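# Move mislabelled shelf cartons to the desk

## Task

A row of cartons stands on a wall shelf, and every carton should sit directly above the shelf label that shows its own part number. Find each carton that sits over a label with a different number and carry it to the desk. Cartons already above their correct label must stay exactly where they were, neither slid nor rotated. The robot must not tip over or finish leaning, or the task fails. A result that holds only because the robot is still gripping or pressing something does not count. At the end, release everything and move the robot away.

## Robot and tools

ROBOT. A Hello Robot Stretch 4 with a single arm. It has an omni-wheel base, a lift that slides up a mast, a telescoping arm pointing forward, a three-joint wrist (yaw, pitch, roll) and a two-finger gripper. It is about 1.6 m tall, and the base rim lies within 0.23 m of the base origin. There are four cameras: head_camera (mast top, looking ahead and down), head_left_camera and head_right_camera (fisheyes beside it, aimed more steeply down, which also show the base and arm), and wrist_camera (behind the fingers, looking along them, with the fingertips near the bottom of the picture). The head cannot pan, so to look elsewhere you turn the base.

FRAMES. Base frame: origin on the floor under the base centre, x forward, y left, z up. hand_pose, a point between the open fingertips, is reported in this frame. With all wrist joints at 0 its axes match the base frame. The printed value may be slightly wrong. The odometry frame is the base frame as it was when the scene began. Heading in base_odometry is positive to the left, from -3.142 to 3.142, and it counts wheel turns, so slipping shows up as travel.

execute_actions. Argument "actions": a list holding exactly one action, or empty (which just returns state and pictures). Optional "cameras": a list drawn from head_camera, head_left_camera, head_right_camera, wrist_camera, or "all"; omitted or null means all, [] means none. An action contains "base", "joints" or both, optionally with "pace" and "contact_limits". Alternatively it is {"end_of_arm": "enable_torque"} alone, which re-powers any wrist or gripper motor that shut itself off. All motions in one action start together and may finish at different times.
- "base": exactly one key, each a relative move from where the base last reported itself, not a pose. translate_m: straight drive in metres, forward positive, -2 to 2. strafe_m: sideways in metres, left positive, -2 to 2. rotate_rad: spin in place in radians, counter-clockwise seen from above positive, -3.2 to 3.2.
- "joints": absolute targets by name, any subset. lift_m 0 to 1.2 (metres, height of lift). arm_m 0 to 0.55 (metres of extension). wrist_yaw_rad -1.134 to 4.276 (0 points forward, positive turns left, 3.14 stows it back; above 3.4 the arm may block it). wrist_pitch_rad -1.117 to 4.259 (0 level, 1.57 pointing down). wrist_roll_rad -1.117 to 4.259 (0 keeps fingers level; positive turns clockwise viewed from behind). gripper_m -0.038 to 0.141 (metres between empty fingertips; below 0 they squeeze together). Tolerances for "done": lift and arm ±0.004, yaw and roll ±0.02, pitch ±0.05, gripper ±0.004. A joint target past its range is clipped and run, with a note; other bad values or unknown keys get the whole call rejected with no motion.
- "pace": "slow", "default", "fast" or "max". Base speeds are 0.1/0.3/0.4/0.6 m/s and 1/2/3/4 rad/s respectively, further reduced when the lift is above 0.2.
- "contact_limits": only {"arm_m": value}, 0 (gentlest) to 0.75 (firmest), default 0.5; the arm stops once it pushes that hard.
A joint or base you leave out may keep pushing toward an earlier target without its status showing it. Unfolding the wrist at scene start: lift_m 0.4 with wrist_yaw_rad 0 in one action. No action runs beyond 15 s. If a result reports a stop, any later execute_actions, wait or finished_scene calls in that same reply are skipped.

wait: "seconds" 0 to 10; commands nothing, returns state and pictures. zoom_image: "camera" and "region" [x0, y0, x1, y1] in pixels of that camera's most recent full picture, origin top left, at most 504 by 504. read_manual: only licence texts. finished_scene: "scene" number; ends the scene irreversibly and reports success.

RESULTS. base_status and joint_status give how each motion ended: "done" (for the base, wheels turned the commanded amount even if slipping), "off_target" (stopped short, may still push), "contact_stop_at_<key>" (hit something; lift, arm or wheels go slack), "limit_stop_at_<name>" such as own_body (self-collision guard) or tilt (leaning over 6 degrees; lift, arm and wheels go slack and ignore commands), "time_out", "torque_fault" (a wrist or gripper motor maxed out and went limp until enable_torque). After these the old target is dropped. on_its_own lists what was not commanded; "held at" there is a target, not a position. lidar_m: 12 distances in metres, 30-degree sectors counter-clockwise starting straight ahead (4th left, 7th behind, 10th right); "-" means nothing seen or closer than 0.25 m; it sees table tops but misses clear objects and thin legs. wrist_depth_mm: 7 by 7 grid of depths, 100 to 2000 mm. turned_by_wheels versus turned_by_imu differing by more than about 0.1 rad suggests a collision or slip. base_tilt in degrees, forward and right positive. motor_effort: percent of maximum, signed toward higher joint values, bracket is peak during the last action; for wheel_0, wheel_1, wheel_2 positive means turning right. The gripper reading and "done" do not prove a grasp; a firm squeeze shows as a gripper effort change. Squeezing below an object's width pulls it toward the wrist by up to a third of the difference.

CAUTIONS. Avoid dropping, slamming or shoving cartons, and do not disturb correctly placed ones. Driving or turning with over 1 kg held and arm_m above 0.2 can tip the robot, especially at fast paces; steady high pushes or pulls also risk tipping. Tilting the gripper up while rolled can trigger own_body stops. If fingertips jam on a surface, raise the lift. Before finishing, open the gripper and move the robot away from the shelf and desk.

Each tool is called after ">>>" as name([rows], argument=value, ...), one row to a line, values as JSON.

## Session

>>> execute_actions(actions=[])

Scene clock: 0.00 s.
base_odometry: x=+0.000 y=+0.000 heading=+0.000 (m, m, rad; odometry frame)
turned_by_wheels: +0.000 (rad since the last result)
turned_by_imu: +0.000 (rad since the last result)
base_tilt: forward=-0.3 right=+1.5 (deg)
lidar_m: 1.11 1.15 1.42 1.58 1.61 2.01 2.80 2.60 1.90 1.74 1.75 2.12
base_status: not commanded
joint_positions: lift_m=+0.155 arm_m=+0.001 wrist_yaw_rad=+3.080 wrist_pitch_rad=-0.009 wrist_roll_rad=-0.020 gripper_m=+0.057
joint_status: not commanded
motor_effort: lift_m=+18 arm_m=+0 wrist_yaw_rad=+0 wrist_pitch_rad=-9 wrist_roll_rad=+0 gripper_m=-2 wheel_0=+0 wheel_1=-1 wheel_2=+0 (%)
hand_pose: x=-0.1105 y=+0.1051 z=+0.3362 quat_wxyz=(+0.031, +0.004, -0.010, +0.999) (m; base frame)
wrist_depth_mm: - 137 - - - - - / - 128 229 - - - - / - 126 182 - - - - / 111 138 293 - - - - / 213 - - - 1921 1863 1708 / 1229 1366 216 1138 931 946 976 / 809 891 842 105 820 732 732
pictures: head_camera, head_left_camera, head_right_camera, wrist_camera
camera_calibration (this result's frames):
wrist_camera: T_world_to_cam=[[0.0522242, 0.994732, -0.0882104, -0.0587875], [-0.000713827, -0.0882937, -0.996094, 0.401552], [-0.998635, 0.0520832, -0.003901, 0.109874], [0, 0, 0, 1]] pos_world=[0.113081, 0.0882098, 0.395227]
Images, in order (width x height): head_camera 420x560, head_left_camera 420x672, head_right_camera 420x672, wrist_camera 616x392.

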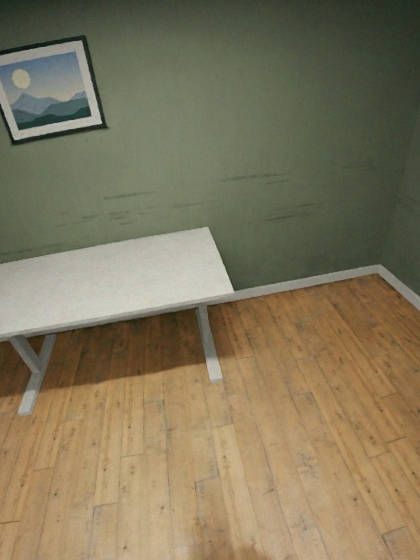

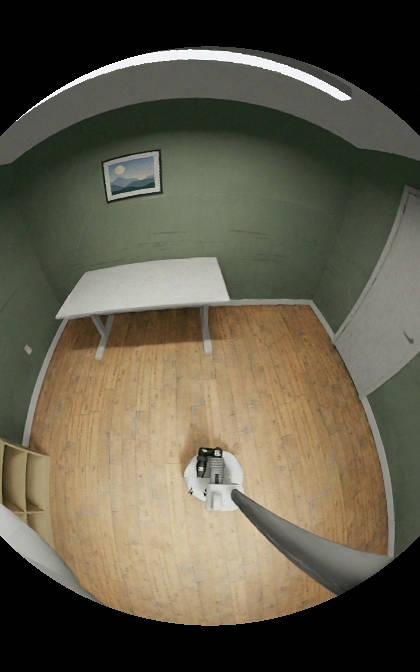

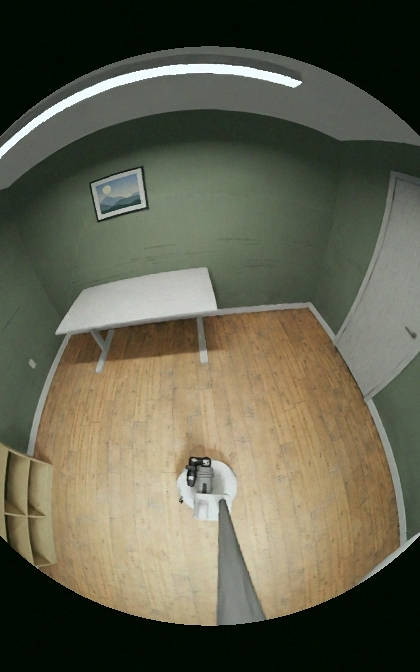

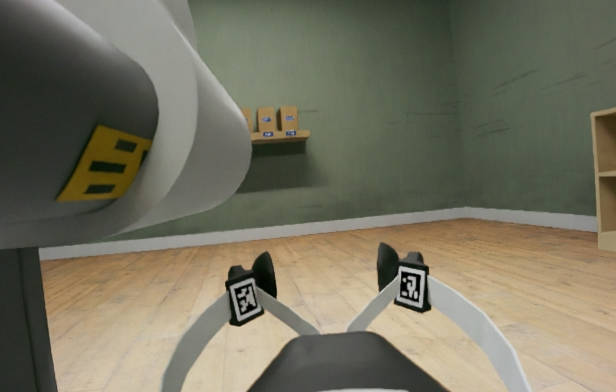

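>>> execute_actions([
  {"base":{"rotate_rad":-2.967},"joints":{"lift_m":0.75,"wrist_yaw_rad":0,"gripper_m":0.135},"pace":"fast"},
], cameras=["head_camera","wrist_camera"])

Scene clock: 5.50 s.
base_odometry: x=+0.000 y=+0.000 heading=-2.967 (m, m, rad; odometry frame)
turned_by_wheels: -2.967 (rad since the last result)
turned_by_imu: -2.963 (rad since the last result)
base_tilt: forward=-0.3 right=+1.5 (deg)
lidar_m: 2.56 2.48 1.83 1.76 1.81 2.02 1.14 1.18 1.65 1.56 1.63 2.83
base_status: done
joint_positions: lift_m=+0.750 arm_m=+0.001 wrist_yaw_rad=+0.001 wrist_pitch_rad=-0.009 wrist_roll_rad=-0.020 gripper_m=+0.135
joint_status: all done
motor_effort: lift_m=+21(23) arm_m=+0(0) wrist_yaw_rad=+0(1) wrist_pitch_rad=-9(9) wrist_roll_rad=+1(0) gripper_m=-1(2) wheel_0=-1(5) wheel_1=-1(11) wheel_2=-2(10) (%)
hand_pose: x=+0.4606 y=-0.0872 z=+0.9306 quat_wxyz=(+1.000, -0.010, -0.005, +0.000) (m; base frame)
wrist_depth_mm: - - - - - - - / - - - - - - - / - - - - - - - / - - - - - - - / - - - - - - - / - - 215 - - - - / - - - 105 - 1863 1863
pictures: head_camera, wrist_camera
camera_calibration (this result's frames):
wrist_camera: T_world_to_cam=[[0.0100427, -0.996051, -0.0882102, 0.000899585], [-0.00484861, 0.0881652, -0.996094, 0.994336], [0.999938, 0.0104312, -0.00394404, -0.23156], [0, 0, 0, 1]] pos_world=[0.236358, -0.0843543, 0.989618]
Images, in order (width x height): head_camera 420x560, wrist_camera 616x392.

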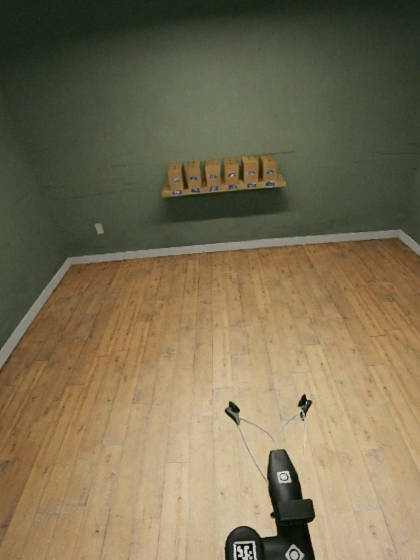

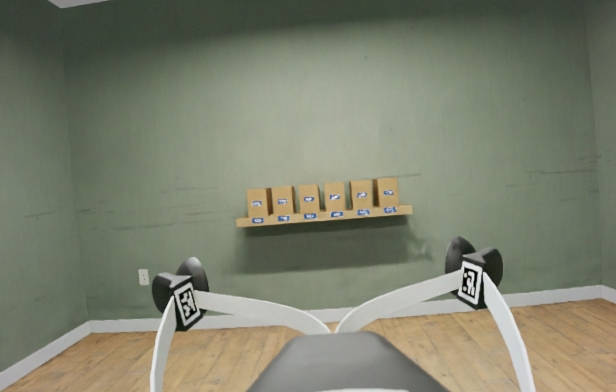

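>>> execute_actions([
  {"base":{"translate_m":1.5},"joints":{"lift_m":0.68},"pace":"max"},
], cameras=["head_camera","wrist_camera"])

Scene clock: 11.70 s.
base_odometry: x=-1.477 y=-0.260 heading=-2.967 (m, m, rad; odometry frame)
turned_by_wheels: +0.000 (rad since the last result)
turned_by_imu: -0.006 (rad since the last result)
base_tilt: forward=-0.2 right=+1.5 (deg)
lidar_m: 1.05 1.09 1.81 1.73 1.80 2.53 3.50 2.78 1.68 1.63 1.88 1.09
base_status: done
joint_positions: lift_m=+0.680 arm_m=+0.001 wrist_yaw_rad=+0.000 wrist_pitch_rad=-0.009 wrist_roll_rad=-0.020 gripper_m=+0.135
joint_status: all done
motor_effort: lift_m=+17(20) arm_m=+0(0) wrist_yaw_rad=+2(1) wrist_pitch_rad=-10(10) wrist_roll_rad=+1(0) gripper_m=+1(0) wheel_0=+1(6) wheel_1=+1(6) wheel_2=+1(11) (%)
hand_pose: x=+0.4605 y=-0.0874 z=+0.8608 quat_wxyz=(+1.000, -0.010, -0.005, +0.000) (m; base frame)
wrist_depth_mm: 1160 1098 1098 1060 1060 1042 1060 / 1098 1118 1098 1118 1078 1042 1060 / 1118 1078 1118 1078 1078 1078 1060 / 1118 866 842 842 831 831 1078 / 1118 866 854 842 866 842 1098 / 1138 1138 215 1118 1060 1098 1060 / 1138 1138 1138 105 1098 1118 1078
pictures: head_camera, wrist_camera
camera_calibration (this result's frames):
wrist_camera: T_world_to_cam=[[0.00954028, -0.996056, -0.0882102, -0.00516342], [-0.00480586, 0.0881675, -0.996094, 0.924888], [0.999943, 0.00992694, -0.00394576, -0.231834], [0, 0, 0, 1]] pos_world=[0.236315, -0.0843867, 0.919906]
Images, in order (width x height): head_camera 420x560, wrist_camera 616x392.

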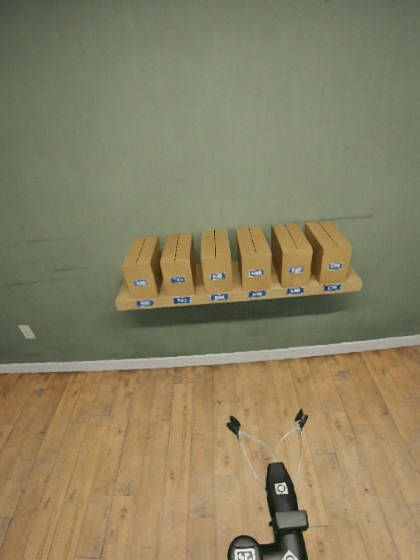

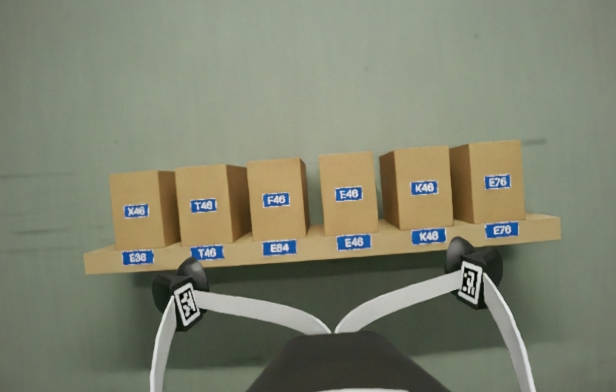

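>>> zoom_image(camera="wrist_camera", region=[320, 160, 540, 260])

>>> zoom_image(camera="wrist_camera", region=[100, 180, 320, 280])

Region (320, 160, 540, 260) of wrist_camera's 616x392 image, scaled by 2.291; it fills the top 229 rows of this view, and the rest is white.

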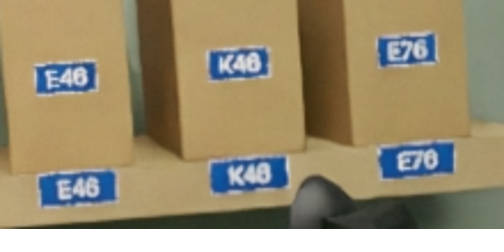

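Region (100, 180, 320, 280) of wrist_camera's 616x392 image, scaled by 2.291; it fills the top 229 rows of this view, and the rest is white.

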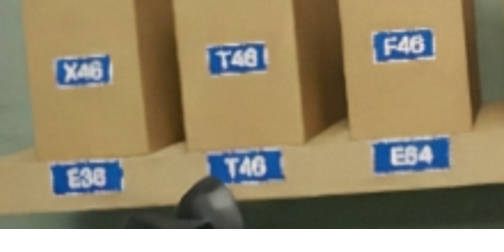

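>>> execute_actions([
  {"base":{"rotate_rad":-0.02},"joints":{"lift_m":1.16,"wrist_pitch_rad":1.57}},
], cameras=[])

>>> execute_actions([
  {"base":{"strafe_m":0.146}},
], cameras=[])

>>> execute_actions([
  {"base":{"translate_m":0.51},"joints":{"arm_m":0.52}},
], cameras=["wrist_camera"])

Scene clock: 20.77 s.
base_odometry: x=-1.477 y=-0.260 heading=-2.987 (m, m, rad; odometry frame)
turned_by_wheels: -0.020 (rad since the last result)
turned_by_imu: -0.021 (rad since the last result)
base_tilt: forward=-0.3 right=+1.6 (deg)
lidar_m: 1.03 1.09 1.81 1.72 1.78 2.45 3.51 2.74 1.69 1.62 1.91 1.10
base_status: done
joint_positions: lift_m=+1.160 arm_m=+0.001 wrist_yaw_rad=+0.000 wrist_pitch_rad=+1.570 wrist_roll_rad=-0.020 gripper_m=+0.135
joint_status: all done
motor_effort: lift_m=+21(21) arm_m=+0(0) wrist_yaw_rad=+1(0) wrist_pitch_rad=-3(8) wrist_roll_rad=+0(1) gripper_m=+0(2) wheel_0=+1(0) wheel_1=+0(5) wheel_2=-2(6) (%)
hand_pose: x=+0.1723 y=-0.0874 z=+1.0495 quat_wxyz=(+0.707, -0.007, +0.707, +0.007) (m; base frame)
wrist_depth_mm: 1281 1229 1281 1281 1255 1229 1229 / 1281 1308 1281 1255 1255 1281 1255 / 1281 1308 1281 1281 1308 1255 1229 / 1336 1281 1255 1098 1281 1255 1281 / 1308 1308 1078 1098 1281 1255 1255 / 1366 1336 214 1078 1281 1281 1308 / 1308 1336 1308 105 1308 1308 1281
pictures: none
No camera images: the call's "cameras" was empty. Leave "cameras" out to get every camera's image.

Scene clock: 22.47 s.
base_odometry: x=-1.455 y=-0.405 heading=-2.987 (m, m, rad; odometry frame)
turned_by_wheels: +0.000 (rad since the last result)
turned_by_imu: +0.000 (rad since the last result)
base_tilt: forward=-0.2 right=+1.6 (deg)
lidar_m: 1.04 1.09 1.68 1.57 1.64 2.24 3.52 2.77 1.84 1.78 1.88 1.10
base_status: done
joint_positions: lift_m=+1.160 arm_m=+0.001 wrist_yaw_rad=+0.000 wrist_pitch_rad=+1.570 wrist_roll_rad=-0.020 gripper_m=+0.135
joint_status: not commanded
motor_effort: lift_m=+21(21) arm_m=+0(0) wrist_yaw_rad=+2(2) wrist_pitch_rad=-2(2) wrist_roll_rad=+0(0) gripper_m=+0(2) wheel_0=-1(5) wheel_1=+0(9) wheel_2=+0(0) (%)
hand_pose: x=+0.1723 y=-0.0874 z=+1.0495 quat_wxyz=(+0.707, -0.007, +0.707, +0.007) (m; base frame)
wrist_depth_mm: 1281 1281 1255 1255 1281 1255 1229 / 1308 1255 1281 1255 1308 1281 1255 / 1308 1255 1255 1281 1281 1281 1255 / 1308 1281 1308 1098 1281 1308 1308 / 1336 1308 1060 1098 1255 1281 1281 / 1366 1366 214 1060 1308 1281 1255 / 1308 1336 1336 105 1336 1281 1336
pictures: none
No camera images: the call's "cameras" was empty. Leave "cameras" out to get every camera's image.

Scene clock: 25.67 s.
base_odometry: x=-1.959 y=-0.483 heading=-2.987 (m, m, rad; odometry frame)
turned_by_wheels: +0.000 (rad since the last result)
turned_by_imu: -0.002 (rad since the last result)
base_tilt: forward=-0.3 right=+1.6 (deg)
lidar_m: 0.53 0.56 1.11 1.63 1.67 2.26 4.05 2.51 1.90 2.12 0.79 0.55
base_status: done
joint_positions: lift_m=+1.160 arm_m=+0.519 wrist_yaw_rad=+0.000 wrist_pitch_rad=+1.570 wrist_roll_rad=-0.020 gripper_m=+0.135
joint_status: all done
motor_effort: lift_m=+21(21) arm_m=+5(5) wrist_yaw_rad=+1(1) wrist_pitch_rad=-2(1) wrist_roll_rad=+0(0) gripper_m=-4(2) wheel_0=+2(3) wheel_1=+0(5) wheel_2=+0(10) (%)
hand_pose: x=+0.6904 y=-0.0874 z=+1.0495 quat_wxyz=(+0.707, -0.007, +0.707, +0.007) (m; base frame)
wrist_depth_mm: 137 146 153 158 167 178 190 / 198 215 236 254 272 291 293 / 307 301 332 300 300 296 293 / 312 303 355 300 300 298 296 / 315 306 345 303 301 298 297 / 324 310 214 306 303 301 300 / 334 309 315 105 404 303 303
pictures: wrist_camera
camera_calibration (this result's frames):
wrist_camera: T_world_to_cam=[[-0.0880584, -0.996077, -0.00873485, -0.00677474], [-0.996043, 0.087943, 0.0128142, 0.739365], [-0.0119958, 0.00982869, -0.99988, 1.28287], [0, 0, 0, 1]] pos_world=[0.751232, -0.0843791, 1.27318]
Images, in order (width x height): wrist_camera 616x392.

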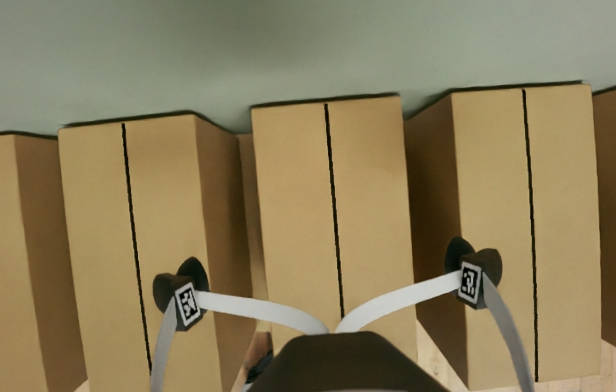

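>>> execute_actions([
  {"base":{"strafe_m":-0.011},"joints":{"gripper_m":0.13,"lift_m":1.098,"arm_m":0.50},"pace":"slow"},
], cameras=["wrist_camera"])

Scene clock: 30.17 s.
base_odometry: x=-1.960 y=-0.472 heading=-2.987 (m, m, rad; odometry frame)
turned_by_wheels: +0.000 (rad since the last result)
turned_by_imu: +0.000 (rad since the last result)
base_tilt: forward=-0.2 right=+1.5 (deg)
lidar_m: 0.53 0.56 1.11 1.62 1.67 2.28 4.07 2.52 1.90 2.11 0.77 0.57
base_status: done
joint_positions: lift_m=+1.098 arm_m=+0.501 wrist_yaw_rad=+0.000 wrist_pitch_rad=+1.570 wrist_roll_rad=-0.020 gripper_m=+0.130
joint_status: all done
motor_effort: lift_m=+14(18) arm_m=-5(4) wrist_yaw_rad=+1(0) wrist_pitch_rad=-2(1) wrist_roll_rad=+0(1) gripper_m=+1(1) wheel_0=+1(10) wheel_1=-1(5) wheel_2=+0(1) (%)
hand_pose: x=+0.6721 y=-0.0874 z=+0.9880 quat_wxyz=(+0.707, -0.007, +0.707, +0.007) (m; base frame)
wrist_depth_mm: 177 187 198 202 214 225 228 / 238 237 237 237 236 235 233 / 241 241 298 238 236 235 235 / 243 242 289 239 238 237 237 / 244 244 277 241 240 238 238 / 246 246 213 241 241 239 239 / 247 245 285 105 242 247 241
pictures: wrist_camera
camera_calibration (this result's frames):
wrist_camera: T_world_to_cam=[[-0.0880587, -0.996077, -0.00873465, -0.00892201], [-0.996043, 0.0879433, 0.0128165, 0.721931], [-0.0119981, 0.00982869, -0.99988, 1.22123], [0, 0, 0, 1]] pos_world=[0.732941, -0.0843791, 1.21175]
Images, in order (width x height): wrist_camera 616x392.

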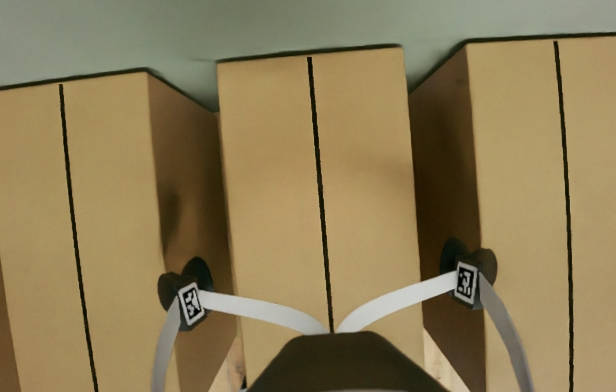

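>>> execute_actions([
  {"joints":{"gripper_m":0.128,"lift_m":1.08,"arm_m":0.512},"pace":"slow"},
], cameras=["wrist_camera"])

Scene clock: 33.17 s.
base_odometry: x=-1.960 y=-0.472 heading=-2.987 (m, m, rad; odometry frame)
turned_by_wheels: +0.000 (rad since the last result)
turned_by_imu: +0.000 (rad since the last result)
base_tilt: forward=-0.2 right=+1.6 (deg)
lidar_m: 0.52 0.56 1.11 1.61 1.67 2.28 4.05 2.52 1.91 2.10 0.78 0.56
base_status: not commanded
joint_positions: lift_m=+1.080 arm_m=+0.511 wrist_yaw_rad=+0.000 wrist_pitch_rad=+1.570 wrist_roll_rad=-0.020 gripper_m=+0.128
joint_status: all done
motor_effort: lift_m=+14(16) arm_m=+5(5) wrist_yaw_rad=-1(1) wrist_pitch_rad=-2(2) wrist_roll_rad=+1(0) gripper_m=-1(0) wheel_0=+2(2) wheel_1=-1(1) wheel_2=+0(0) (%)
hand_pose: x=+0.6823 y=-0.0874 z=+0.9700 quat_wxyz=(+0.707, -0.007, +0.707, +0.007) (m; base frame)
wrist_depth_mm: 156 164 173 179 189 201 214 / 221 220 219 218 217 216 216 / 224 222 221 220 220 221 216 / 224 224 223 221 221 229 217 / 227 225 223 222 222 219 220 / 227 228 218 223 222 222 221 / 229 228 281 105 224 246 223
pictures: wrist_camera
camera_calibration (this result's frames):
wrist_camera: T_world_to_cam=[[-0.0880587, -0.996077, -0.00873428, -0.00818014], [-0.996043, 0.0879433, 0.0128206, 0.732333], [-0.0120022, 0.00982869, -0.99988, 1.20334], [0, 0, 0, 1]] pos_world=[0.743157, -0.0843791, 1.19374]
Images, in order (width x height): wrist_camera 616x392.

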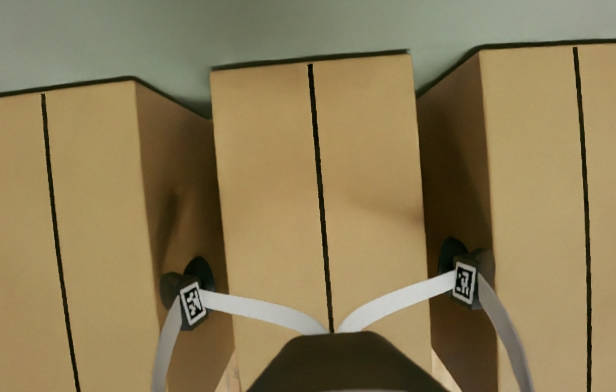

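>>> execute_actions([
  {"base":{"strafe_m":0.003},"joints":{"gripper_m":0.126},"pace":"slow"},
], cameras=[])

>>> execute_actions([
  {"joints":{"lift_m":1.045},"pace":"slow"},
], cameras=["wrist_camera"])

Scene clock: 35.43 s.
base_odometry: x=-1.960 y=-0.475 heading=-2.987 (m, m, rad; odometry frame)
turned_by_wheels: +0.000 (rad since the last result)
turned_by_imu: +0.000 (rad since the last result)
base_tilt: forward=-0.3 right=+1.4 (deg)
lidar_m: 0.53 0.56 1.12 1.62 1.68 2.29 4.07 2.51 1.90 2.10 0.77 0.56
base_status: done
joint_positions: lift_m=+1.080 arm_m=+0.511 wrist_yaw_rad=+0.000 wrist_pitch_rad=+1.570 wrist_roll_rad=-0.020 gripper_m=+0.126
joint_status: all done
motor_effort: lift_m=+14(14) arm_m=+5(5) wrist_yaw_rad=+0(0) wrist_pitch_rad=-2(2) wrist_roll_rad=+1(1) gripper_m=+3(1) wheel_0=-1(0) wheel_1=+3(4) wheel_2=+0(1) (%)
hand_pose: x=+0.6823 y=-0.0874 z=+0.9700 quat_wxyz=(+0.707, -0.007, +0.707, +0.007) (m; base frame)
wrist_depth_mm: 155 164 174 179 189 202 214 / 222 221 219 218 218 220 215 / 224 222 222 220 218 228 216 / 225 224 279 221 220 236 217 / 225 227 224 223 222 219 220 / 228 226 201 224 222 221 221 / 230 229 273 105 224 253 221
pictures: none
No camera images: the call's "cameras" was empty. Leave "cameras" out to get every camera's image.

Scene clock: 36.57 s.
base_odometry: x=-1.960 y=-0.475 heading=-2.987 (m, m, rad; odometry frame)
turned_by_wheels: +0.000 (rad since the last result)
turned_by_imu: +0.000 (rad since the last result)
base_tilt: forward=-0.2 right=+1.4 (deg)
lidar_m: 0.52 0.56 1.13 1.62 1.68 2.29 4.04 2.50 1.91 2.10 0.80 0.58
base_status: not commanded
joint_positions: lift_m=+1.045 arm_m=+0.511 wrist_yaw_rad=+0.000 wrist_pitch_rad=+1.570 wrist_roll_rad=-0.020 gripper_m=+0.126
joint_status: all done
motor_effort: lift_m=+12(13) arm_m=+5(5) wrist_yaw_rad=-2(1) wrist_pitch_rad=-4(3) wrist_roll_rad=+1(0) gripper_m=+1(0) wheel_0=-1(1) wheel_1=+3(3) wheel_2=+0(0) (%)
hand_pose: x=+0.6821 y=-0.0874 z=+0.9351 quat_wxyz=(+0.707, -0.007, +0.707, +0.007) (m; base frame)
wrist_depth_mm: 155 164 173 178 182 191 181 / 187 206 185 184 182 219 182 / 189 208 186 186 185 226 183 / 189 204 188 187 186 231 185 / 190 198 189 188 187 204 186 / 191 192 189 189 189 195 187 / 193 193 251 105 189 229 188
pictures: wrist_camera
camera_calibration (this result's frames):
wrist_camera: T_world_to_cam=[[-0.0880882, -0.996075, -0.00868574, -0.00852361], [-0.996034, 0.087968, 0.0133687, 0.732108], [-0.0125522, 0.00982891, -0.999873, 1.16884], [0, 0, 0, 1]] pos_world=[0.743125, -0.0843806, 1.15883]
Images, in order (width x height): wrist_camera 616x392.

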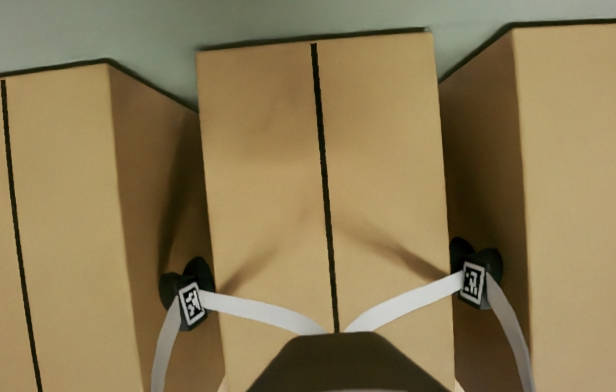

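>>> execute_actions([
  {"joints":{"gripper_m":0.04}},
], cameras=["wrist_camera"])

>>> execute_actions([
  {"joints":{"lift_m":1.085},"pace":"slow"},
], cameras=["wrist_camera"])

>>> execute_actions([
  {"joints":{"arm_m":0.2}},
], cameras=[])

>>> execute_actions([
  {"joints":{"arm_m":0.12},"base":{"translate_m":-0.3}},
], cameras=["head_camera"])

>>> execute_actions([
  {"base":{"rotate_rad":-2.907}},
], cameras=[])

>>> execute_actions([
  {"base":{"translate_m":2.0},"pace":"fast"},
], cameras=["head_camera","head_right_camera"])

Scene clock: 44.30 s.
base_odometry: x=-1.960 y=-0.475 heading=-2.987 (m, m, rad; odometry frame)
turned_by_wheels: +0.000 (rad since the last result)
turned_by_imu: +0.000 (rad since the last result)
base_tilt: forward=-0.1 right=+1.6 (deg)
lidar_m: 0.53 0.56 1.13 1.60 1.65 2.30 4.08 2.50 1.91 2.12 0.78 0.56
base_status: not commanded
joint_positions: lift_m=+1.045 arm_m=+0.511 wrist_yaw_rad=+0.000 wrist_pitch_rad=+1.570 wrist_roll_rad=-0.020 gripper_m=+0.040
joint_status: all done
motor_effort: lift_m=+14(14) arm_m=+5(5) wrist_yaw_rad=+3(0) wrist_pitch_rad=-3(4) wrist_roll_rad=+1(1) gripper_m=-22(21) wheel_0=-1(1) wheel_1=+3(3) wheel_2=+0(0) (%)
hand_pose: x=+0.6822 y=-0.0874 z=+0.9350 quat_wxyz=(+0.707, -0.007, +0.707, +0.007) (m; base frame)
wrist_depth_mm: 156 165 162 162 160 192 180 / 185 206 163 161 161 206 180 / 187 207 164 163 162 212 181 / 189 202 165 163 163 218 182 / 190 196 166 166 164 193 185 / 191 190 167 166 165 168 168 / 192 192 167 105 129 215 187
pictures: wrist_camera
camera_calibration (this result's frames):
wrist_camera: T_world_to_cam=[[-0.0880871, -0.996075, -0.00869523, -0.00851363], [-0.996035, 0.0879678, 0.0132615, 0.732245], [-0.0124446, 0.00982892, -0.999874, 1.16863], [0, 0, 0, 1]] pos_world=[0.743135, -0.0843806, 1.1587]
Images, in order (width x height): wrist_camera 616x392.

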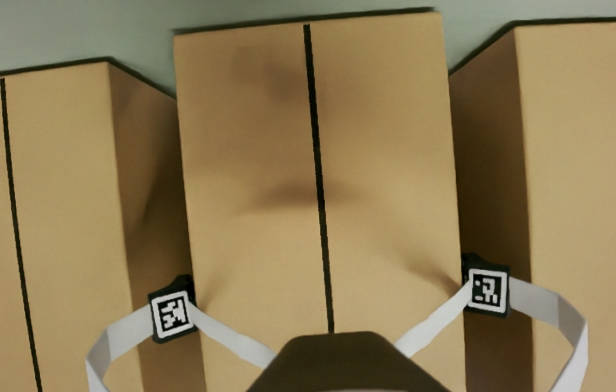

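Scene clock: 45.47 s.
base_odometry: x=-1.960 y=-0.475 heading=-2.987 (m, m, rad; odometry frame)
turned_by_wheels: +0.000 (rad since the last result)
turned_by_imu: +0.000 (rad since the last result)
base_tilt: forward=-0.2 right=+1.4 (deg)
lidar_m: 0.52 0.56 1.12 1.61 1.69 2.29 4.07 2.48 1.91 2.11 0.78 0.54
base_status: not commanded
joint_positions: lift_m=+1.085 arm_m=+0.511 wrist_yaw_rad=+0.000 wrist_pitch_rad=+1.570 wrist_roll_rad=-0.020 gripper_m=+0.040
joint_status: all done
motor_effort: lift_m=+22(23) arm_m=+5(5) wrist_yaw_rad=+0(1) wrist_pitch_rad=-4(3) wrist_roll_rad=+0(0) gripper_m=-24(20) wheel_0=-1(1) wheel_1=+3(3) wheel_2=+0(0) (%)
hand_pose: x=+0.6822 y=-0.0874 z=+0.9744 quat_wxyz=(+0.707, -0.007, +0.707, +0.007) (m; base frame)
wrist_depth_mm: 156 165 162 161 161 202 214 / 225 224 163 162 161 220 220 / 227 227 164 162 162 220 220 / 229 229 164 164 164 223 222 / 230 229 166 165 163 223 224 / 231 230 167 166 165 169 187 / 235 232 167 105 129 228 228
pictures: wrist_camera
camera_calibration (this result's frames):
wrist_camera: T_world_to_cam=[[-0.0880871, -0.996075, -0.00869524, -0.00817106], [-0.996035, 0.0879678, 0.0132614, 0.731724], [-0.0124444, 0.00982892, -0.999874, 1.20801], [0, 0, 0, 1]] pos_world=[0.743136, -0.0843806, 1.19809]
Images, in order (width x height): wrist_camera 616x392.

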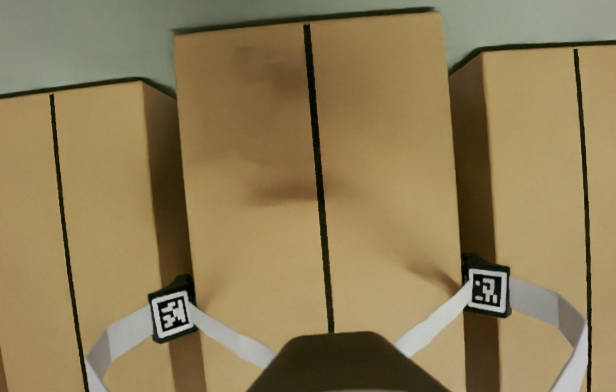

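Scene clock: 47.53 s.
base_odometry: x=-1.960 y=-0.475 heading=-2.987 (m, m, rad; odometry frame)
turned_by_wheels: +0.000 (rad since the last result)
turned_by_imu: +0.000 (rad since the last result)
base_tilt: forward=-0.2 right=+1.5 (deg)
lidar_m: 0.25 0.56 1.11 1.62 1.68 2.28 4.07 2.51 1.91 2.09 0.78 0.25
base_status: not commanded
joint_positions: lift_m=+1.085 arm_m=+0.201 wrist_yaw_rad=+0.000 wrist_pitch_rad=+1.570 wrist_roll_rad=-0.020 gripper_m=+0.040
joint_status: all done
motor_effort: lift_m=+22(22) arm_m=-5(5) wrist_yaw_rad=-1(0) wrist_pitch_rad=-3(4) wrist_roll_rad=+0(0) gripper_m=-23(20) wheel_0=-1(1) wheel_1=+3(3) wheel_2=+0(0) (%)
hand_pose: x=+0.3719 y=-0.0874 z=+0.9744 quat_wxyz=(+0.707, -0.007, +0.707, +0.007) (m; base frame)
wrist_depth_mm: 276 294 162 161 160 357 387 / 407 415 163 162 161 1160 1182 / 1205 1182 163 163 162 1182 1205 / 1229 1229 165 164 163 1182 1160 / 1255 1229 166 164 164 1229 1182 / 1255 1229 166 166 165 169 1205 / 1308 1229 167 105 129 1229 1229
pictures: none
No camera images: the call's "cameras" was empty. Leave "cameras" out to get every camera's image.

Scene clock: 50.00 s.
base_odometry: x=-1.663 y=-0.429 heading=-2.987 (m, m, rad; odometry frame)
turned_by_wheels: +0.000 (rad since the last result)
turned_by_imu: +0.001 (rad since the last result)
base_tilt: forward=-0.2 right=+1.5 (deg)
lidar_m: 0.26 0.88 1.52 1.60 1.66 2.28 3.72 3.05 1.83 1.87 1.61 0.39
base_status: done
joint_positions: lift_m=+1.085 arm_m=+0.121 wrist_yaw_rad=+0.000 wrist_pitch_rad=+1.570 wrist_roll_rad=-0.020 gripper_m=+0.040
joint_status: all done
motor_effort: lift_m=+21(22) arm_m=-4(3) wrist_yaw_rad=-1(1) wrist_pitch_rad=-3(3) wrist_roll_rad=+0(1) gripper_m=-23(21) wheel_0=+0(6) wheel_1=-2(5) wheel_2=-2(10) (%)
hand_pose: x=+0.2919 y=-0.0874 z=+0.9744 quat_wxyz=(+0.707, -0.007, +0.707, +0.007) (m; base frame)
wrist_depth_mm: 1229 1182 162 162 160 1160 1160 / 1229 1182 162 162 161 1205 1205 / 1255 1205 164 163 162 1205 1160 / 1205 1229 164 164 163 1182 1205 / 1255 1255 166 165 164 1205 1205 / 1255 1255 167 166 165 168 1229 / 1281 1281 167 105 129 1255 1182
pictures: head_camera
Images, in order (width x height): head_camera 420x560.

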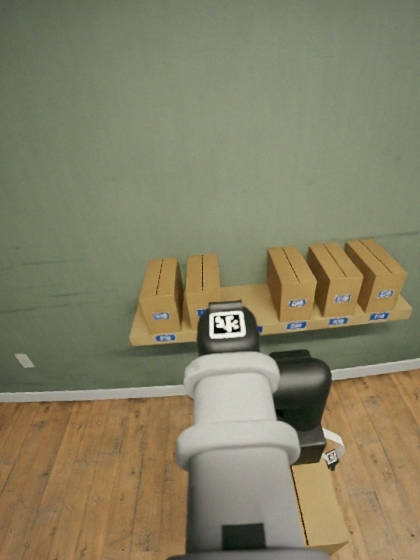

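Scene clock: 53.43 s.
base_odometry: x=-1.663 y=-0.429 heading=+0.389 (m, m, rad; odometry frame)
turned_by_wheels: -2.907 (rad since the last result)
turned_by_imu: -2.903 (rad since the last result)
base_tilt: forward=-0.2 right=+1.5 (deg)
lidar_m: 0.26 2.11 1.83 2.12 1.00 0.85 0.84 1.24 1.62 1.59 1.77 0.38
base_status: done
joint_positions: lift_m=+1.085 arm_m=+0.121 wrist_yaw_rad=+0.000 wrist_pitch_rad=+1.570 wrist_roll_rad=-0.020 gripper_m=+0.040
joint_status: not commanded
motor_effort: lift_m=+21(21) arm_m=-5(4) wrist_yaw_rad=+1(0) wrist_pitch_rad=-2(3) wrist_roll_rad=+0(1) gripper_m=-24(20) wheel_0=+2(8) wheel_1=+1(6) wheel_2=+1(8) (%)
hand_pose: x=+0.2919 y=-0.0874 z=+0.9745 quat_wxyz=(+0.707, -0.007, +0.707, +0.007) (m; base frame)
wrist_depth_mm: 1205 1182 162 162 160 1160 1182 / 1205 1182 163 162 160 1160 1182 / 1281 1229 163 163 161 1229 1205 / 1229 1205 164 164 163 1205 1182 / 1255 1229 165 164 165 1205 1229 / 1229 1281 167 166 165 168 1182 / 1281 1255 168 105 129 1255 1205
pictures: none
No camera images: the call's "cameras" was empty. Leave "cameras" out to get every camera's image.

Scene clock: 60.90 s.
base_odometry: x=+0.187 y=+0.330 heading=+0.389 (m, m, rad; odometry frame)
turned_by_wheels: +0.000 (rad since the last result)
turned_by_imu: -0.009 (rad since the last result)
base_tilt: forward=-0.2 right=+1.5 (deg)
lidar_m: 0.26 1.01 1.72 1.34 1.52 3.09 3.09 2.39 2.01 1.95 2.01 0.40
base_status: done
joint_positions: lift_m=+1.085 arm_m=+0.121 wrist_yaw_rad=+0.000 wrist_pitch_rad=+1.570 wrist_roll_rad=-0.020 gripper_m=+0.040
joint_status: not commanded
motor_effort: lift_m=+21(21) arm_m=-4(4) wrist_yaw_rad=-1(1) wrist_pitch_rad=-2(2) wrist_roll_rad=+1(0) gripper_m=-24(25) wheel_0=+1(6) wheel_1=+2(4) wheel_2=+0(11) (%)
hand_pose: x=+0.2919 y=-0.0874 z=+0.9745 quat_wxyz=(+0.707, -0.007, +0.707, +0.007) (m; base frame)
wrist_depth_mm: 1229 1205 162 162 160 1182 1182 / 1229 1205 163 163 161 1160 1182 / 1255 1205 163 163 163 1182 1205 / 1229 1255 165 164 163 1205 1205 / 1205 1229 166 165 164 1229 1138 / 1255 1229 167 166 165 168 1205 / 1281 1229 168 105 129 1205 1229
pictures: head_camera, head_right_camera
Images, in order (width x height): head_camera 420x560, head_right_camera 420x672.

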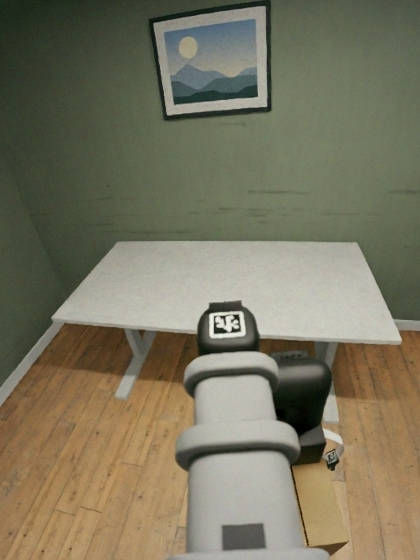

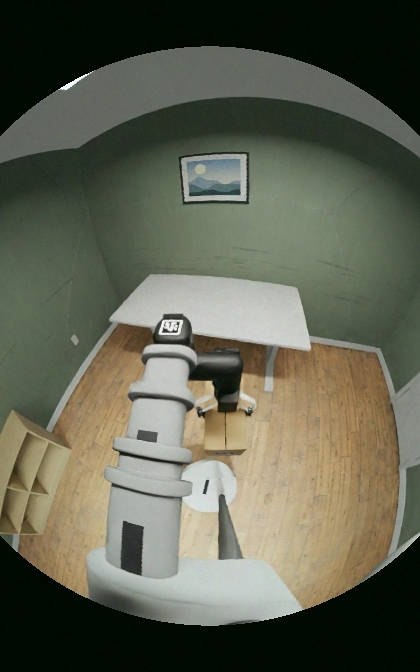

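>>> execute_actions([
  {"base":{"translate_m":0.48},"joints":{"arm_m":0.53}},
], cameras=["head_right_camera","wrist_camera"])

Scene clock: 65.27 s.
base_odometry: x=+0.631 y=+0.513 heading=+0.390 (m, m, rad; odometry frame)
turned_by_wheels: +0.000 (rad since the last result)
turned_by_imu: -0.002 (rad since the last result)
base_tilt: forward=-0.2 right=+1.5 (deg)
lidar_m: 0.39 0.48 0.79 1.62 1.43 2.32 3.57 2.51 2.06 2.09 0.49 0.41
base_status: done
joint_positions: lift_m=+1.085 arm_m=+0.529 wrist_yaw_rad=+0.000 wrist_pitch_rad=+1.570 wrist_roll_rad=-0.020 gripper_m=+0.040
joint_status: all done
motor_effort: lift_m=+21(21) arm_m=+5(6) wrist_yaw_rad=-1(1) wrist_pitch_rad=-2(4) wrist_roll_rad=+0(1) gripper_m=-20(21) wheel_0=+2(10) wheel_1=+0(5) wheel_2=+1(10) (%)
hand_pose: x=+0.7004 y=-0.0874 z=+0.9745 quat_wxyz=(+0.707, -0.007, +0.707, +0.007) (m; base frame)
wrist_depth_mm: 473 469 163 162 160 462 462 / 477 473 163 161 161 466 462 / 480 480 164 163 162 469 466 / 484 484 164 164 163 477 473 / 492 484 166 165 163 477 477 / 492 488 167 166 165 168 477 / 496 496 168 105 129 484 480
pictures: head_right_camera, wrist_camera
camera_calibration (this result's frames):
wrist_camera: T_world_to_cam=[[-0.0880328, -0.996079, -0.00874347, -0.00655837], [-0.996047, 0.0879183, 0.0127166, 0.750388], [-0.0118981, 0.00982839, -0.999881, 1.20794], [0, 0, 0, 1]] pos_world=[0.761216, -0.0843776, 1.19819]
Images, in order (width x height): head_right_camera 420x672, wrist_camera 616x392.

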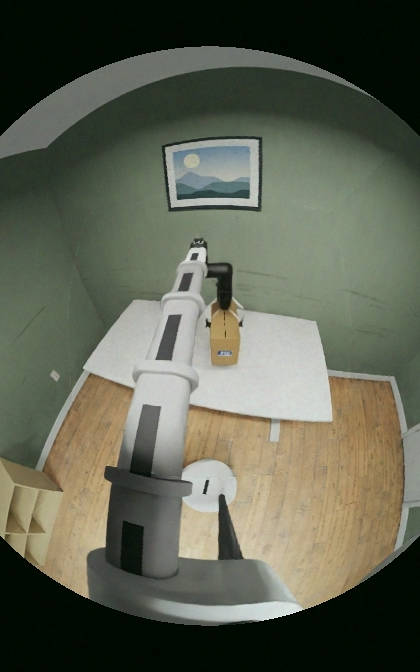

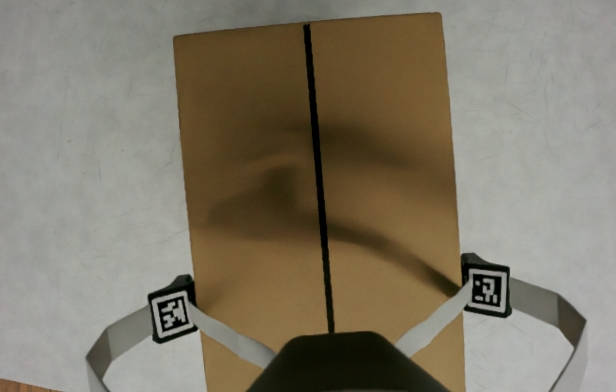

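>>> execute_actions([
  {"joints":{"lift_m":0.97}},
], cameras=[])

>>> execute_actions([
  {"joints":{"gripper_m":0.135}},
], cameras=[])

>>> execute_actions([
  {"joints":{"lift_m":1.06}},
], cameras=["wrist_camera"])

>>> execute_actions([
  {"joints":{"lift_m":1.12,"arm_m":0.02},"base":{"translate_m":-0.1},"pace":"fast"},
], cameras=[])

Scene clock: 70.40 s.
base_odometry: x=+0.631 y=+0.513 heading=+0.390 (m, m, rad; odometry frame)
turned_by_wheels: +0.000 (rad since the last result)
turned_by_imu: +0.000 (rad since the last result)
base_tilt: forward=-0.2 right=+1.5 (deg)
lidar_m: 0.38 0.48 0.77 1.63 1.41 2.29 3.57 2.55 2.06 2.08 0.49 0.41
base_status: not commanded
joint_positions: lift_m=+0.970 arm_m=+0.529 wrist_yaw_rad=+0.000 wrist_pitch_rad=+1.570 wrist_roll_rad=-0.020 gripper_m=+0.040
joint_status: all done
motor_effort: lift_m=+14(19) arm_m=+5(5) wrist_yaw_rad=+2(0) wrist_pitch_rad=-3(2) wrist_roll_rad=+0(0) gripper_m=-21(23) wheel_0=+2(2) wheel_1=+0(0) wheel_2=+1(1) (%)
hand_pose: x=+0.7004 y=-0.0874 z=+0.8600 quat_wxyz=(+0.707, -0.007, +0.707, +0.007) (m; base frame)
wrist_depth_mm: 359 357 162 161 160 347 349 / 364 362 163 162 161 353 353 / 364 364 164 163 162 355 355 / 368 366 164 164 163 359 359 / 370 368 166 165 165 362 357 / 370 373 167 166 165 168 359 / 377 377 168 105 129 368 364
pictures: none
No camera images: the call's "cameras" was empty. Leave "cameras" out to get every camera's image.

Scene clock: 72.30 s.
base_odometry: x=+0.631 y=+0.513 heading=+0.390 (m, m, rad; odometry frame)
turned_by_wheels: +0.000 (rad since the last result)
turned_by_imu: +0.000 (rad since the last result)
base_tilt: forward=-0.2 right=+1.4 (deg)
lidar_m: 0.39 0.46 0.78 1.61 1.41 2.30 3.54 2.51 2.05 2.09 0.48 0.41
base_status: not commanded
joint_positions: lift_m=+0.970 arm_m=+0.529 wrist_yaw_rad=+0.000 wrist_pitch_rad=+1.570 wrist_roll_rad=-0.020 gripper_m=+0.135
joint_status: all done
motor_effort: lift_m=+14(14) arm_m=+5(5) wrist_yaw_rad=+2(3) wrist_pitch_rad=-3(10) wrist_roll_rad=+1(0) gripper_m=+1(22) wheel_0=+2(2) wheel_1=+0(0) wheel_2=+1(1) (%)
hand_pose: x=+0.7002 y=-0.0874 z=+0.8600 quat_wxyz=(+0.707, -0.007, +0.707, +0.007) (m; base frame)
wrist_depth_mm: 364 357 357 357 353 355 351 / 364 364 181 181 180 357 355 / 368 368 183 182 181 359 353 / 368 366 183 183 182 362 357 / 370 368 185 184 183 362 359 / 373 373 187 185 185 191 362 / 377 373 187 105 186 368 366
pictures: none
No camera images: the call's "cameras" was empty. Leave "cameras" out to get every camera's image.

Scene clock: 73.67 s.
base_odometry: x=+0.631 y=+0.513 heading=+0.390 (m, m, rad; odometry frame)
turned_by_wheels: +0.000 (rad since the last result)
turned_by_imu: +0.000 (rad since the last result)
base_tilt: forward=-0.2 right=+1.5 (deg)
lidar_m: 0.39 0.44 0.73 1.64 1.44 2.30 3.55 2.54 2.05 2.08 0.52 0.40
base_status: not commanded
joint_positions: lift_m=+1.060 arm_m=+0.529 wrist_yaw_rad=+0.000 wrist_pitch_rad=+1.570 wrist_roll_rad=-0.020 gripper_m=+0.135
joint_status: all done
motor_effort: lift_m=+21(21) arm_m=+5(5) wrist_yaw_rad=+0(1) wrist_pitch_rad=-2(3) wrist_roll_rad=+0(1) gripper_m=-2(0) wheel_0=+2(2) wheel_1=+0(0) wheel_2=+1(1) (%)
hand_pose: x=+0.7003 y=-0.0874 z=+0.9494 quat_wxyz=(+0.707, -0.007, +0.707, +0.007) (m; base frame)
wrist_depth_mm: 449 449 442 449 442 439 436 / 452 449 452 270 445 449 442 / 459 455 455 268 270 445 442 / 462 455 452 272 271 449 449 / 466 466 455 273 274 452 449 / 469 462 215 277 274 452 455 / 469 469 462 105 455 452 455
pictures: wrist_camera
camera_calibration (this result's frames):
wrist_camera: T_world_to_cam=[[-0.0883363, -0.996053, -0.00872431, -0.00658799], [-0.996017, 0.0882199, 0.0129331, 0.750422], [-0.0121124, 0.00983202, -0.999878, 1.18307], [0, 0, 0, 1]] pos_world=[0.761181, -0.0843961, 1.17316]
Images, in order (width x height): wrist_camera 616x392.

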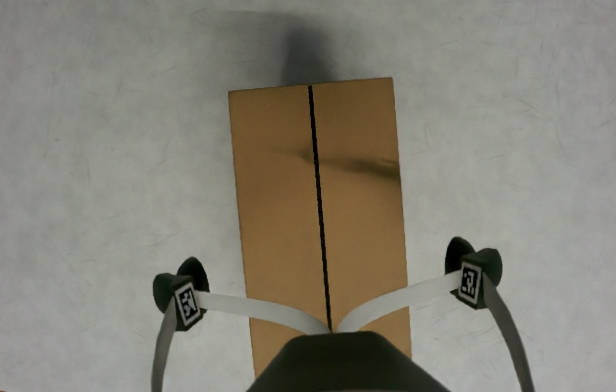

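Scene clock: 75.80 s.
base_odometry: x=+0.538 y=+0.475 heading=+0.389 (m, m, rad; odometry frame)
turned_by_wheels: +0.000 (rad since the last result)
turned_by_imu: +0.000 (rad since the last result)
base_tilt: forward=-0.1 right=+1.6 (deg)
lidar_m: 0.51 0.57 0.98 1.43 1.38 3.00 3.45 2.52 2.05 2.01 0.61 0.50
base_status: done
joint_positions: lift_m=+1.120 arm_m=+0.021 wrist_yaw_rad=+0.000 wrist_pitch_rad=+1.570 wrist_roll_rad=-0.020 gripper_m=+0.135
joint_status: all done
motor_effort: lift_m=+21(22) arm_m=-5(5) wrist_yaw_rad=+0(1) wrist_pitch_rad=-3(3) wrist_roll_rad=+0(0) gripper_m=+0(4) wheel_0=-1(1) wheel_1=-1(5) wheel_2=-2(10) (%)
hand_pose: x=+0.1919 y=-0.0874 z=+1.0095 quat_wxyz=(+0.707, -0.007, +0.707, +0.007) (m; base frame)
wrist_depth_mm: 1229 1229 1255 1229 1205 1182 1229 / 1229 1255 1205 1255 1229 1205 1205 / 1255 1281 1255 1229 1255 1229 1205 / 1229 1281 1255 1229 1229 1229 1229 / 1255 1229 1042 1042 1229 1229 1255 / 1281 1255 214 1025 1281 1229 1255 / 1281 1255 1336 105 1281 1281 1255
pictures: none
No camera images: the call's "cameras" was empty. Leave "cameras" out to get every camera's image.

>>> execute_actions([
  {"base":{"rotate_rad":-2.97},"pace":"fast"},
], cameras=[])

>>> execute_actions([
  {"base":{"translate_m":2.0},"joints":{"lift_m":0.72,"wrist_pitch_rad":0},"pace":"max"},
], cameras=[])

>>> execute_actions([
  {"base":{"rotate_rad":-0.395}},
], cameras=["wrist_camera","head_camera"])

Scene clock: 83.33 s.
base_odometry: x=+0.538 y=+0.475 heading=-2.580 (m, m, rad; odometry frame)
turned_by_wheels: -2.970 (rad since the last result)
turned_by_imu: -2.966 (rad since the last result)
base_tilt: forward=-0.3 right=+1.5 (deg)
lidar_m: 3.22 2.30 2.06 2.09 0.57 0.52 0.53 0.65 1.63 1.40 1.56 3.17
base_status: done
joint_positions: lift_m=+1.120 arm_m=+0.021 wrist_yaw_rad=+0.000 wrist_pitch_rad=+1.570 wrist_roll_rad=-0.020 gripper_m=+0.135
joint_status: not commanded
motor_effort: lift_m=+20(20) arm_m=-5(5) wrist_yaw_rad=+2(0) wrist_pitch_rad=-2(3) wrist_roll_rad=+0(1) gripper_m=-3(0) wheel_0=+2(5) wheel_1=+1(7) wheel_2=+1(7) (%)
hand_pose: x=+0.1920 y=-0.0874 z=+1.0095 quat_wxyz=(+0.707, -0.007, +0.707, +0.007) (m; base frame)
wrist_depth_mm: 1229 1229 1255 1205 1205 1205 1205 / 1229 1255 1255 1229 1229 1229 1229 / 1255 1255 1255 1205 1229 1229 1205 / 1255 1229 1255 1229 1229 1205 1255 / 1281 1255 1060 1025 1255 1229 1205 / 1281 1308 214 1042 1229 1255 1229 / 1281 1281 1308 105 1281 1281 1255
pictures: none
No camera images: the call's "cameras" was empty. Leave "cameras" out to get every camera's image.

Scene clock: 91.00 s.
base_odometry: x=-1.155 y=-0.590 heading=-2.580 (m, m, rad; odometry frame)
turned_by_wheels: +0.000 (rad since the last result)
turned_by_imu: -0.009 (rad since the last result)
base_tilt: forward=-0.3 right=+1.5 (deg)
lidar_m: 1.30 1.53 1.34 1.35 1.71 3.19 3.14 2.19 1.94 2.35 1.45 1.27
base_status: done
joint_positions: lift_m=+0.720 arm_m=+0.021 wrist_yaw_rad=+0.000 wrist_pitch_rad=+0.003 wrist_roll_rad=-0.020 gripper_m=+0.135
joint_status: all done
motor_effort: lift_m=+15(18) arm_m=-4(5) wrist_yaw_rad=+2(2) wrist_pitch_rad=-10(15) wrist_roll_rad=+0(0) gripper_m=-1(1) wheel_0=+1(13) wheel_1=+2(4) wheel_2=+0(10) (%)
hand_pose: x=+0.4802 y=-0.0874 z=+0.8976 quat_wxyz=(+1.000, -0.010, +0.001, +0.000) (m; base frame)
wrist_depth_mm: 1397 1661 1537 1366 1281 1138 1060 / 1397 1661 1537 1397 1281 1182 1078 / 1366 1661 1618 1397 1281 1138 1098 / 1336 1708 1576 1430 1308 976 904 / 1336 1708 1576 1430 1336 946 1098 / 1336 1537 213 1430 1281 1182 1118 / 1336 1618 1618 105 1336 1229 1138
pictures: none
No camera images: the call's "cameras" was empty. Leave "cameras" out to get every camera's image.

Scene clock: 92.17 s.
base_odometry: x=-1.155 y=-0.590 heading=-2.975 (m, m, rad; odometry frame)
turned_by_wheels: -0.395 (rad since the last result)
turned_by_imu: -0.394 (rad since the last result)
base_tilt: forward=-0.2 right=+1.6 (deg)
lidar_m: 1.29 1.59 1.47 1.36 1.42 1.93 3.20 2.49 2.06 1.95 2.32 1.34
base_status: done
joint_positions: lift_m=+0.720 arm_m=+0.021 wrist_yaw_rad=+0.000 wrist_pitch_rad=+0.003 wrist_roll_rad=-0.020 gripper_m=+0.135
joint_status: not commanded
motor_effort: lift_m=+15(15) arm_m=-4(4) wrist_yaw_rad=+1(1) wrist_pitch_rad=-10(10) wrist_roll_rad=+1(0) gripper_m=-1(4) wheel_0=+2(4) wheel_1=+0(6) wheel_2=+1(6) (%)
hand_pose: x=+0.4802 y=-0.0874 z=+0.8976 quat_wxyz=(+1.000, -0.010, +0.001, +0.000) (m; base frame)
wrist_depth_mm: 1308 1308 1336 1308 1281 1281 1308 / 1308 1336 1308 1308 1336 1308 1336 / 1308 1308 1366 1336 1308 1366 1336 / 1336 1308 1336 1042 1336 1078 1060 / 1366 1366 1366 1078 1336 1078 1366 / 1366 1366 215 1308 1336 1366 1366 / 1366 1336 1366 105 1336 1397 1366
pictures: head_camera, wrist_camera
camera_calibration (this result's frames):
wrist_camera: T_world_to_cam=[[0.00834162, -0.996055, -0.0883416, -0.00146104], [-0.0164661, 0.0881959, -0.995967, 0.967101], [0.99983, 0.00976263, -0.0156655, -0.240775], [0, 0, 0, 1]] pos_world=[0.25667, -0.084399, 0.9593]
Images, in order (width x height): head_camera 420x560, wrist_camera 616x392.

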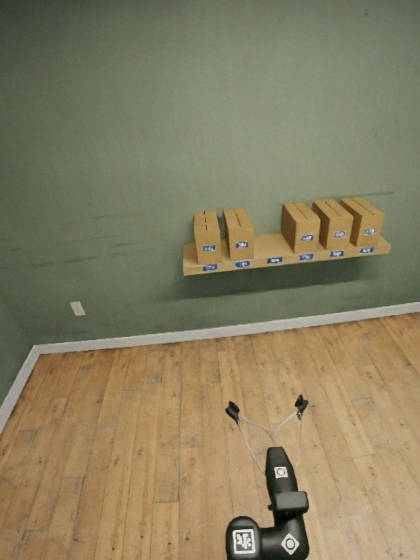

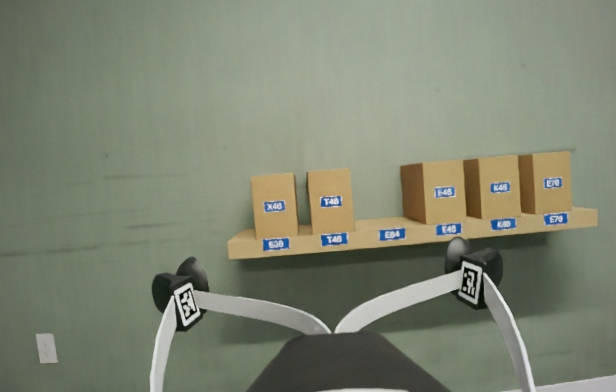

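>>> execute_actions([
  {"base":{"rotate_rad":0.015},"joints":{"lift_m":0.85,"wrist_pitch_rad":1.57}},
], cameras=[])

>>> execute_actions([
  {"base":{"strafe_m":0.115},"joints":{"lift_m":1.15}},
], cameras=[])

>>> execute_actions([
  {"base":{"translate_m":0.755},"joints":{"arm_m":0.51}},
], cameras=["wrist_camera"])

Scene clock: 99.43 s.
base_odometry: x=-1.155 y=-0.590 heading=-2.960 (m, m, rad; odometry frame)
turned_by_wheels: +0.015 (rad since the last result)
turned_by_imu: +0.015 (rad since the last result)
base_tilt: forward=-0.3 right=+1.5 (deg)
lidar_m: 1.29 1.59 1.47 1.36 1.42 1.95 3.21 2.49 2.04 1.95 2.26 1.36
base_status: done
joint_positions: lift_m=+0.850 arm_m=+0.021 wrist_yaw_rad=+0.000 wrist_pitch_rad=+1.570 wrist_roll_rad=-0.020 gripper_m=+0.135
joint_status: all done
motor_effort: lift_m=+21(21) arm_m=-4(4) wrist_yaw_rad=+0(0) wrist_pitch_rad=-1(9) wrist_roll_rad=+0(0) gripper_m=+0(3) wheel_0=+0(0) wheel_1=+1(3) wheel_2=+1(3) (%)
hand_pose: x=+0.1920 y=-0.0874 z=+0.7394 quat_wxyz=(+0.707, -0.007, +0.707, +0.007) (m; base frame)
wrist_depth_mm: 976 960 960 976 960 946 960 / 991 991 960 960 960 931 976 / 991 976 960 976 960 960 960 / 960 991 991 976 960 960 960 / 1025 991 759 768 976 946 960 / 976 991 214 759 768 960 960 / 991 1008 778 105 976 991 976
pictures: none
No camera images: the call's "cameras" was empty. Leave "cameras" out to get every camera's image.

Scene clock: 101.73 s.
base_odometry: x=-1.134 y=-0.703 heading=-2.960 (m, m, rad; odometry frame)
turned_by_wheels: +0.000 (rad since the last result)
turned_by_imu: +0.000 (rad since the last result)
base_tilt: forward=-0.2 right=+1.5 (deg)
lidar_m: 1.29 1.60 1.36 1.24 1.32 1.80 3.24 2.50 2.14 2.08 2.29 1.35
base_status: done
joint_positions: lift_m=+1.150 arm_m=+0.021 wrist_yaw_rad=+0.000 wrist_pitch_rad=+1.570 wrist_roll_rad=-0.020 gripper_m=+0.135
joint_status: all done
motor_effort: lift_m=+21(23) arm_m=-4(4) wrist_yaw_rad=-1(1) wrist_pitch_rad=-2(1) wrist_roll_rad=+0(0) gripper_m=-3(1) wheel_0=+2(10) wheel_1=-1(8) wheel_2=+0(1) (%)
hand_pose: x=+0.1919 y=-0.0874 z=+1.0395 quat_wxyz=(+0.707, -0.007, +0.707, +0.007) (m; base frame)
wrist_depth_mm: 1281 1281 1229 1255 1229 1229 1281 / 1281 1281 1281 1255 1255 1255 1229 / 1308 1255 1281 1255 1229 1255 1255 / 1281 1308 1281 1255 1229 1281 1255 / 1308 1308 1098 1078 1255 1281 1255 / 1308 1281 214 1078 1281 1281 1255 / 1308 1336 1308 105 1308 1281 1281
pictures: none
No camera images: the call's "cameras" was empty. Leave "cameras" out to get every camera's image.

Scene clock: 105.73 s.
base_odometry: x=-1.876 y=-0.840 heading=-2.959 (m, m, rad; odometry frame)
turned_by_wheels: +0.000 (rad since the last result)
turned_by_imu: -0.003 (rad since the last result)
base_tilt: forward=-0.1 right=+1.5 (deg)
lidar_m: 0.51 0.81 1.09 1.32 1.38 1.80 4.03 3.41 2.21 2.42 0.80 0.57
base_status: done
joint_positions: lift_m=+1.150 arm_m=+0.509 wrist_yaw_rad=+0.000 wrist_pitch_rad=+1.570 wrist_roll_rad=-0.020 gripper_m=+0.135
joint_status: all done
motor_effort: lift_m=+20(21) arm_m=+5(5) wrist_yaw_rad=+0(2) wrist_pitch_rad=-3(2) wrist_roll_rad=+0(0) gripper_m=-3(1) wheel_0=+3(3) wheel_1=+1(5) wheel_2=+0(9) (%)
hand_pose: x=+0.6803 y=-0.0874 z=+1.0395 quat_wxyz=(+0.707, -0.007, +0.707, +0.007) (m; base frame)
wrist_depth_mm: 153 163 173 181 193 207 221 / 220 241 264 287 286 285 283 / 413 488 290 289 329 287 285 / 1281 1281 477 291 312 287 285 / 1281 1308 294 293 330 291 289 / 1336 1336 215 294 291 291 293 / 1336 1281 1308 105 319 296 293
pictures: wrist_camera
camera_calibration (this result's frames):
wrist_camera: T_world_to_cam=[[-0.0880765, -0.996075, -0.0087276, -0.00774168], [-0.99604, 0.0879604, 0.0128962, 0.729398], [-0.0120779, 0.00982889, -0.999879, 1.27285], [0, 0, 0, 1]] pos_world=[0.741201, -0.0843801, 1.26323]
Images, in order (width x height): wrist_camera 616x392.

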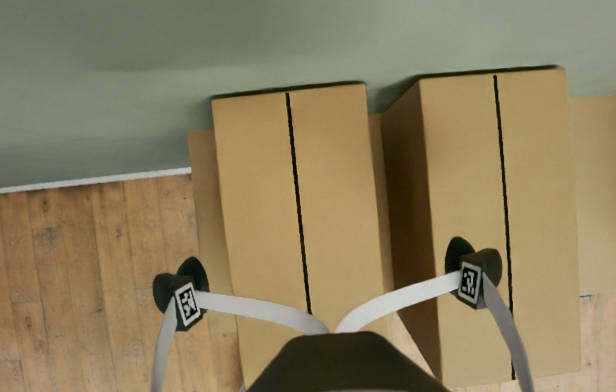

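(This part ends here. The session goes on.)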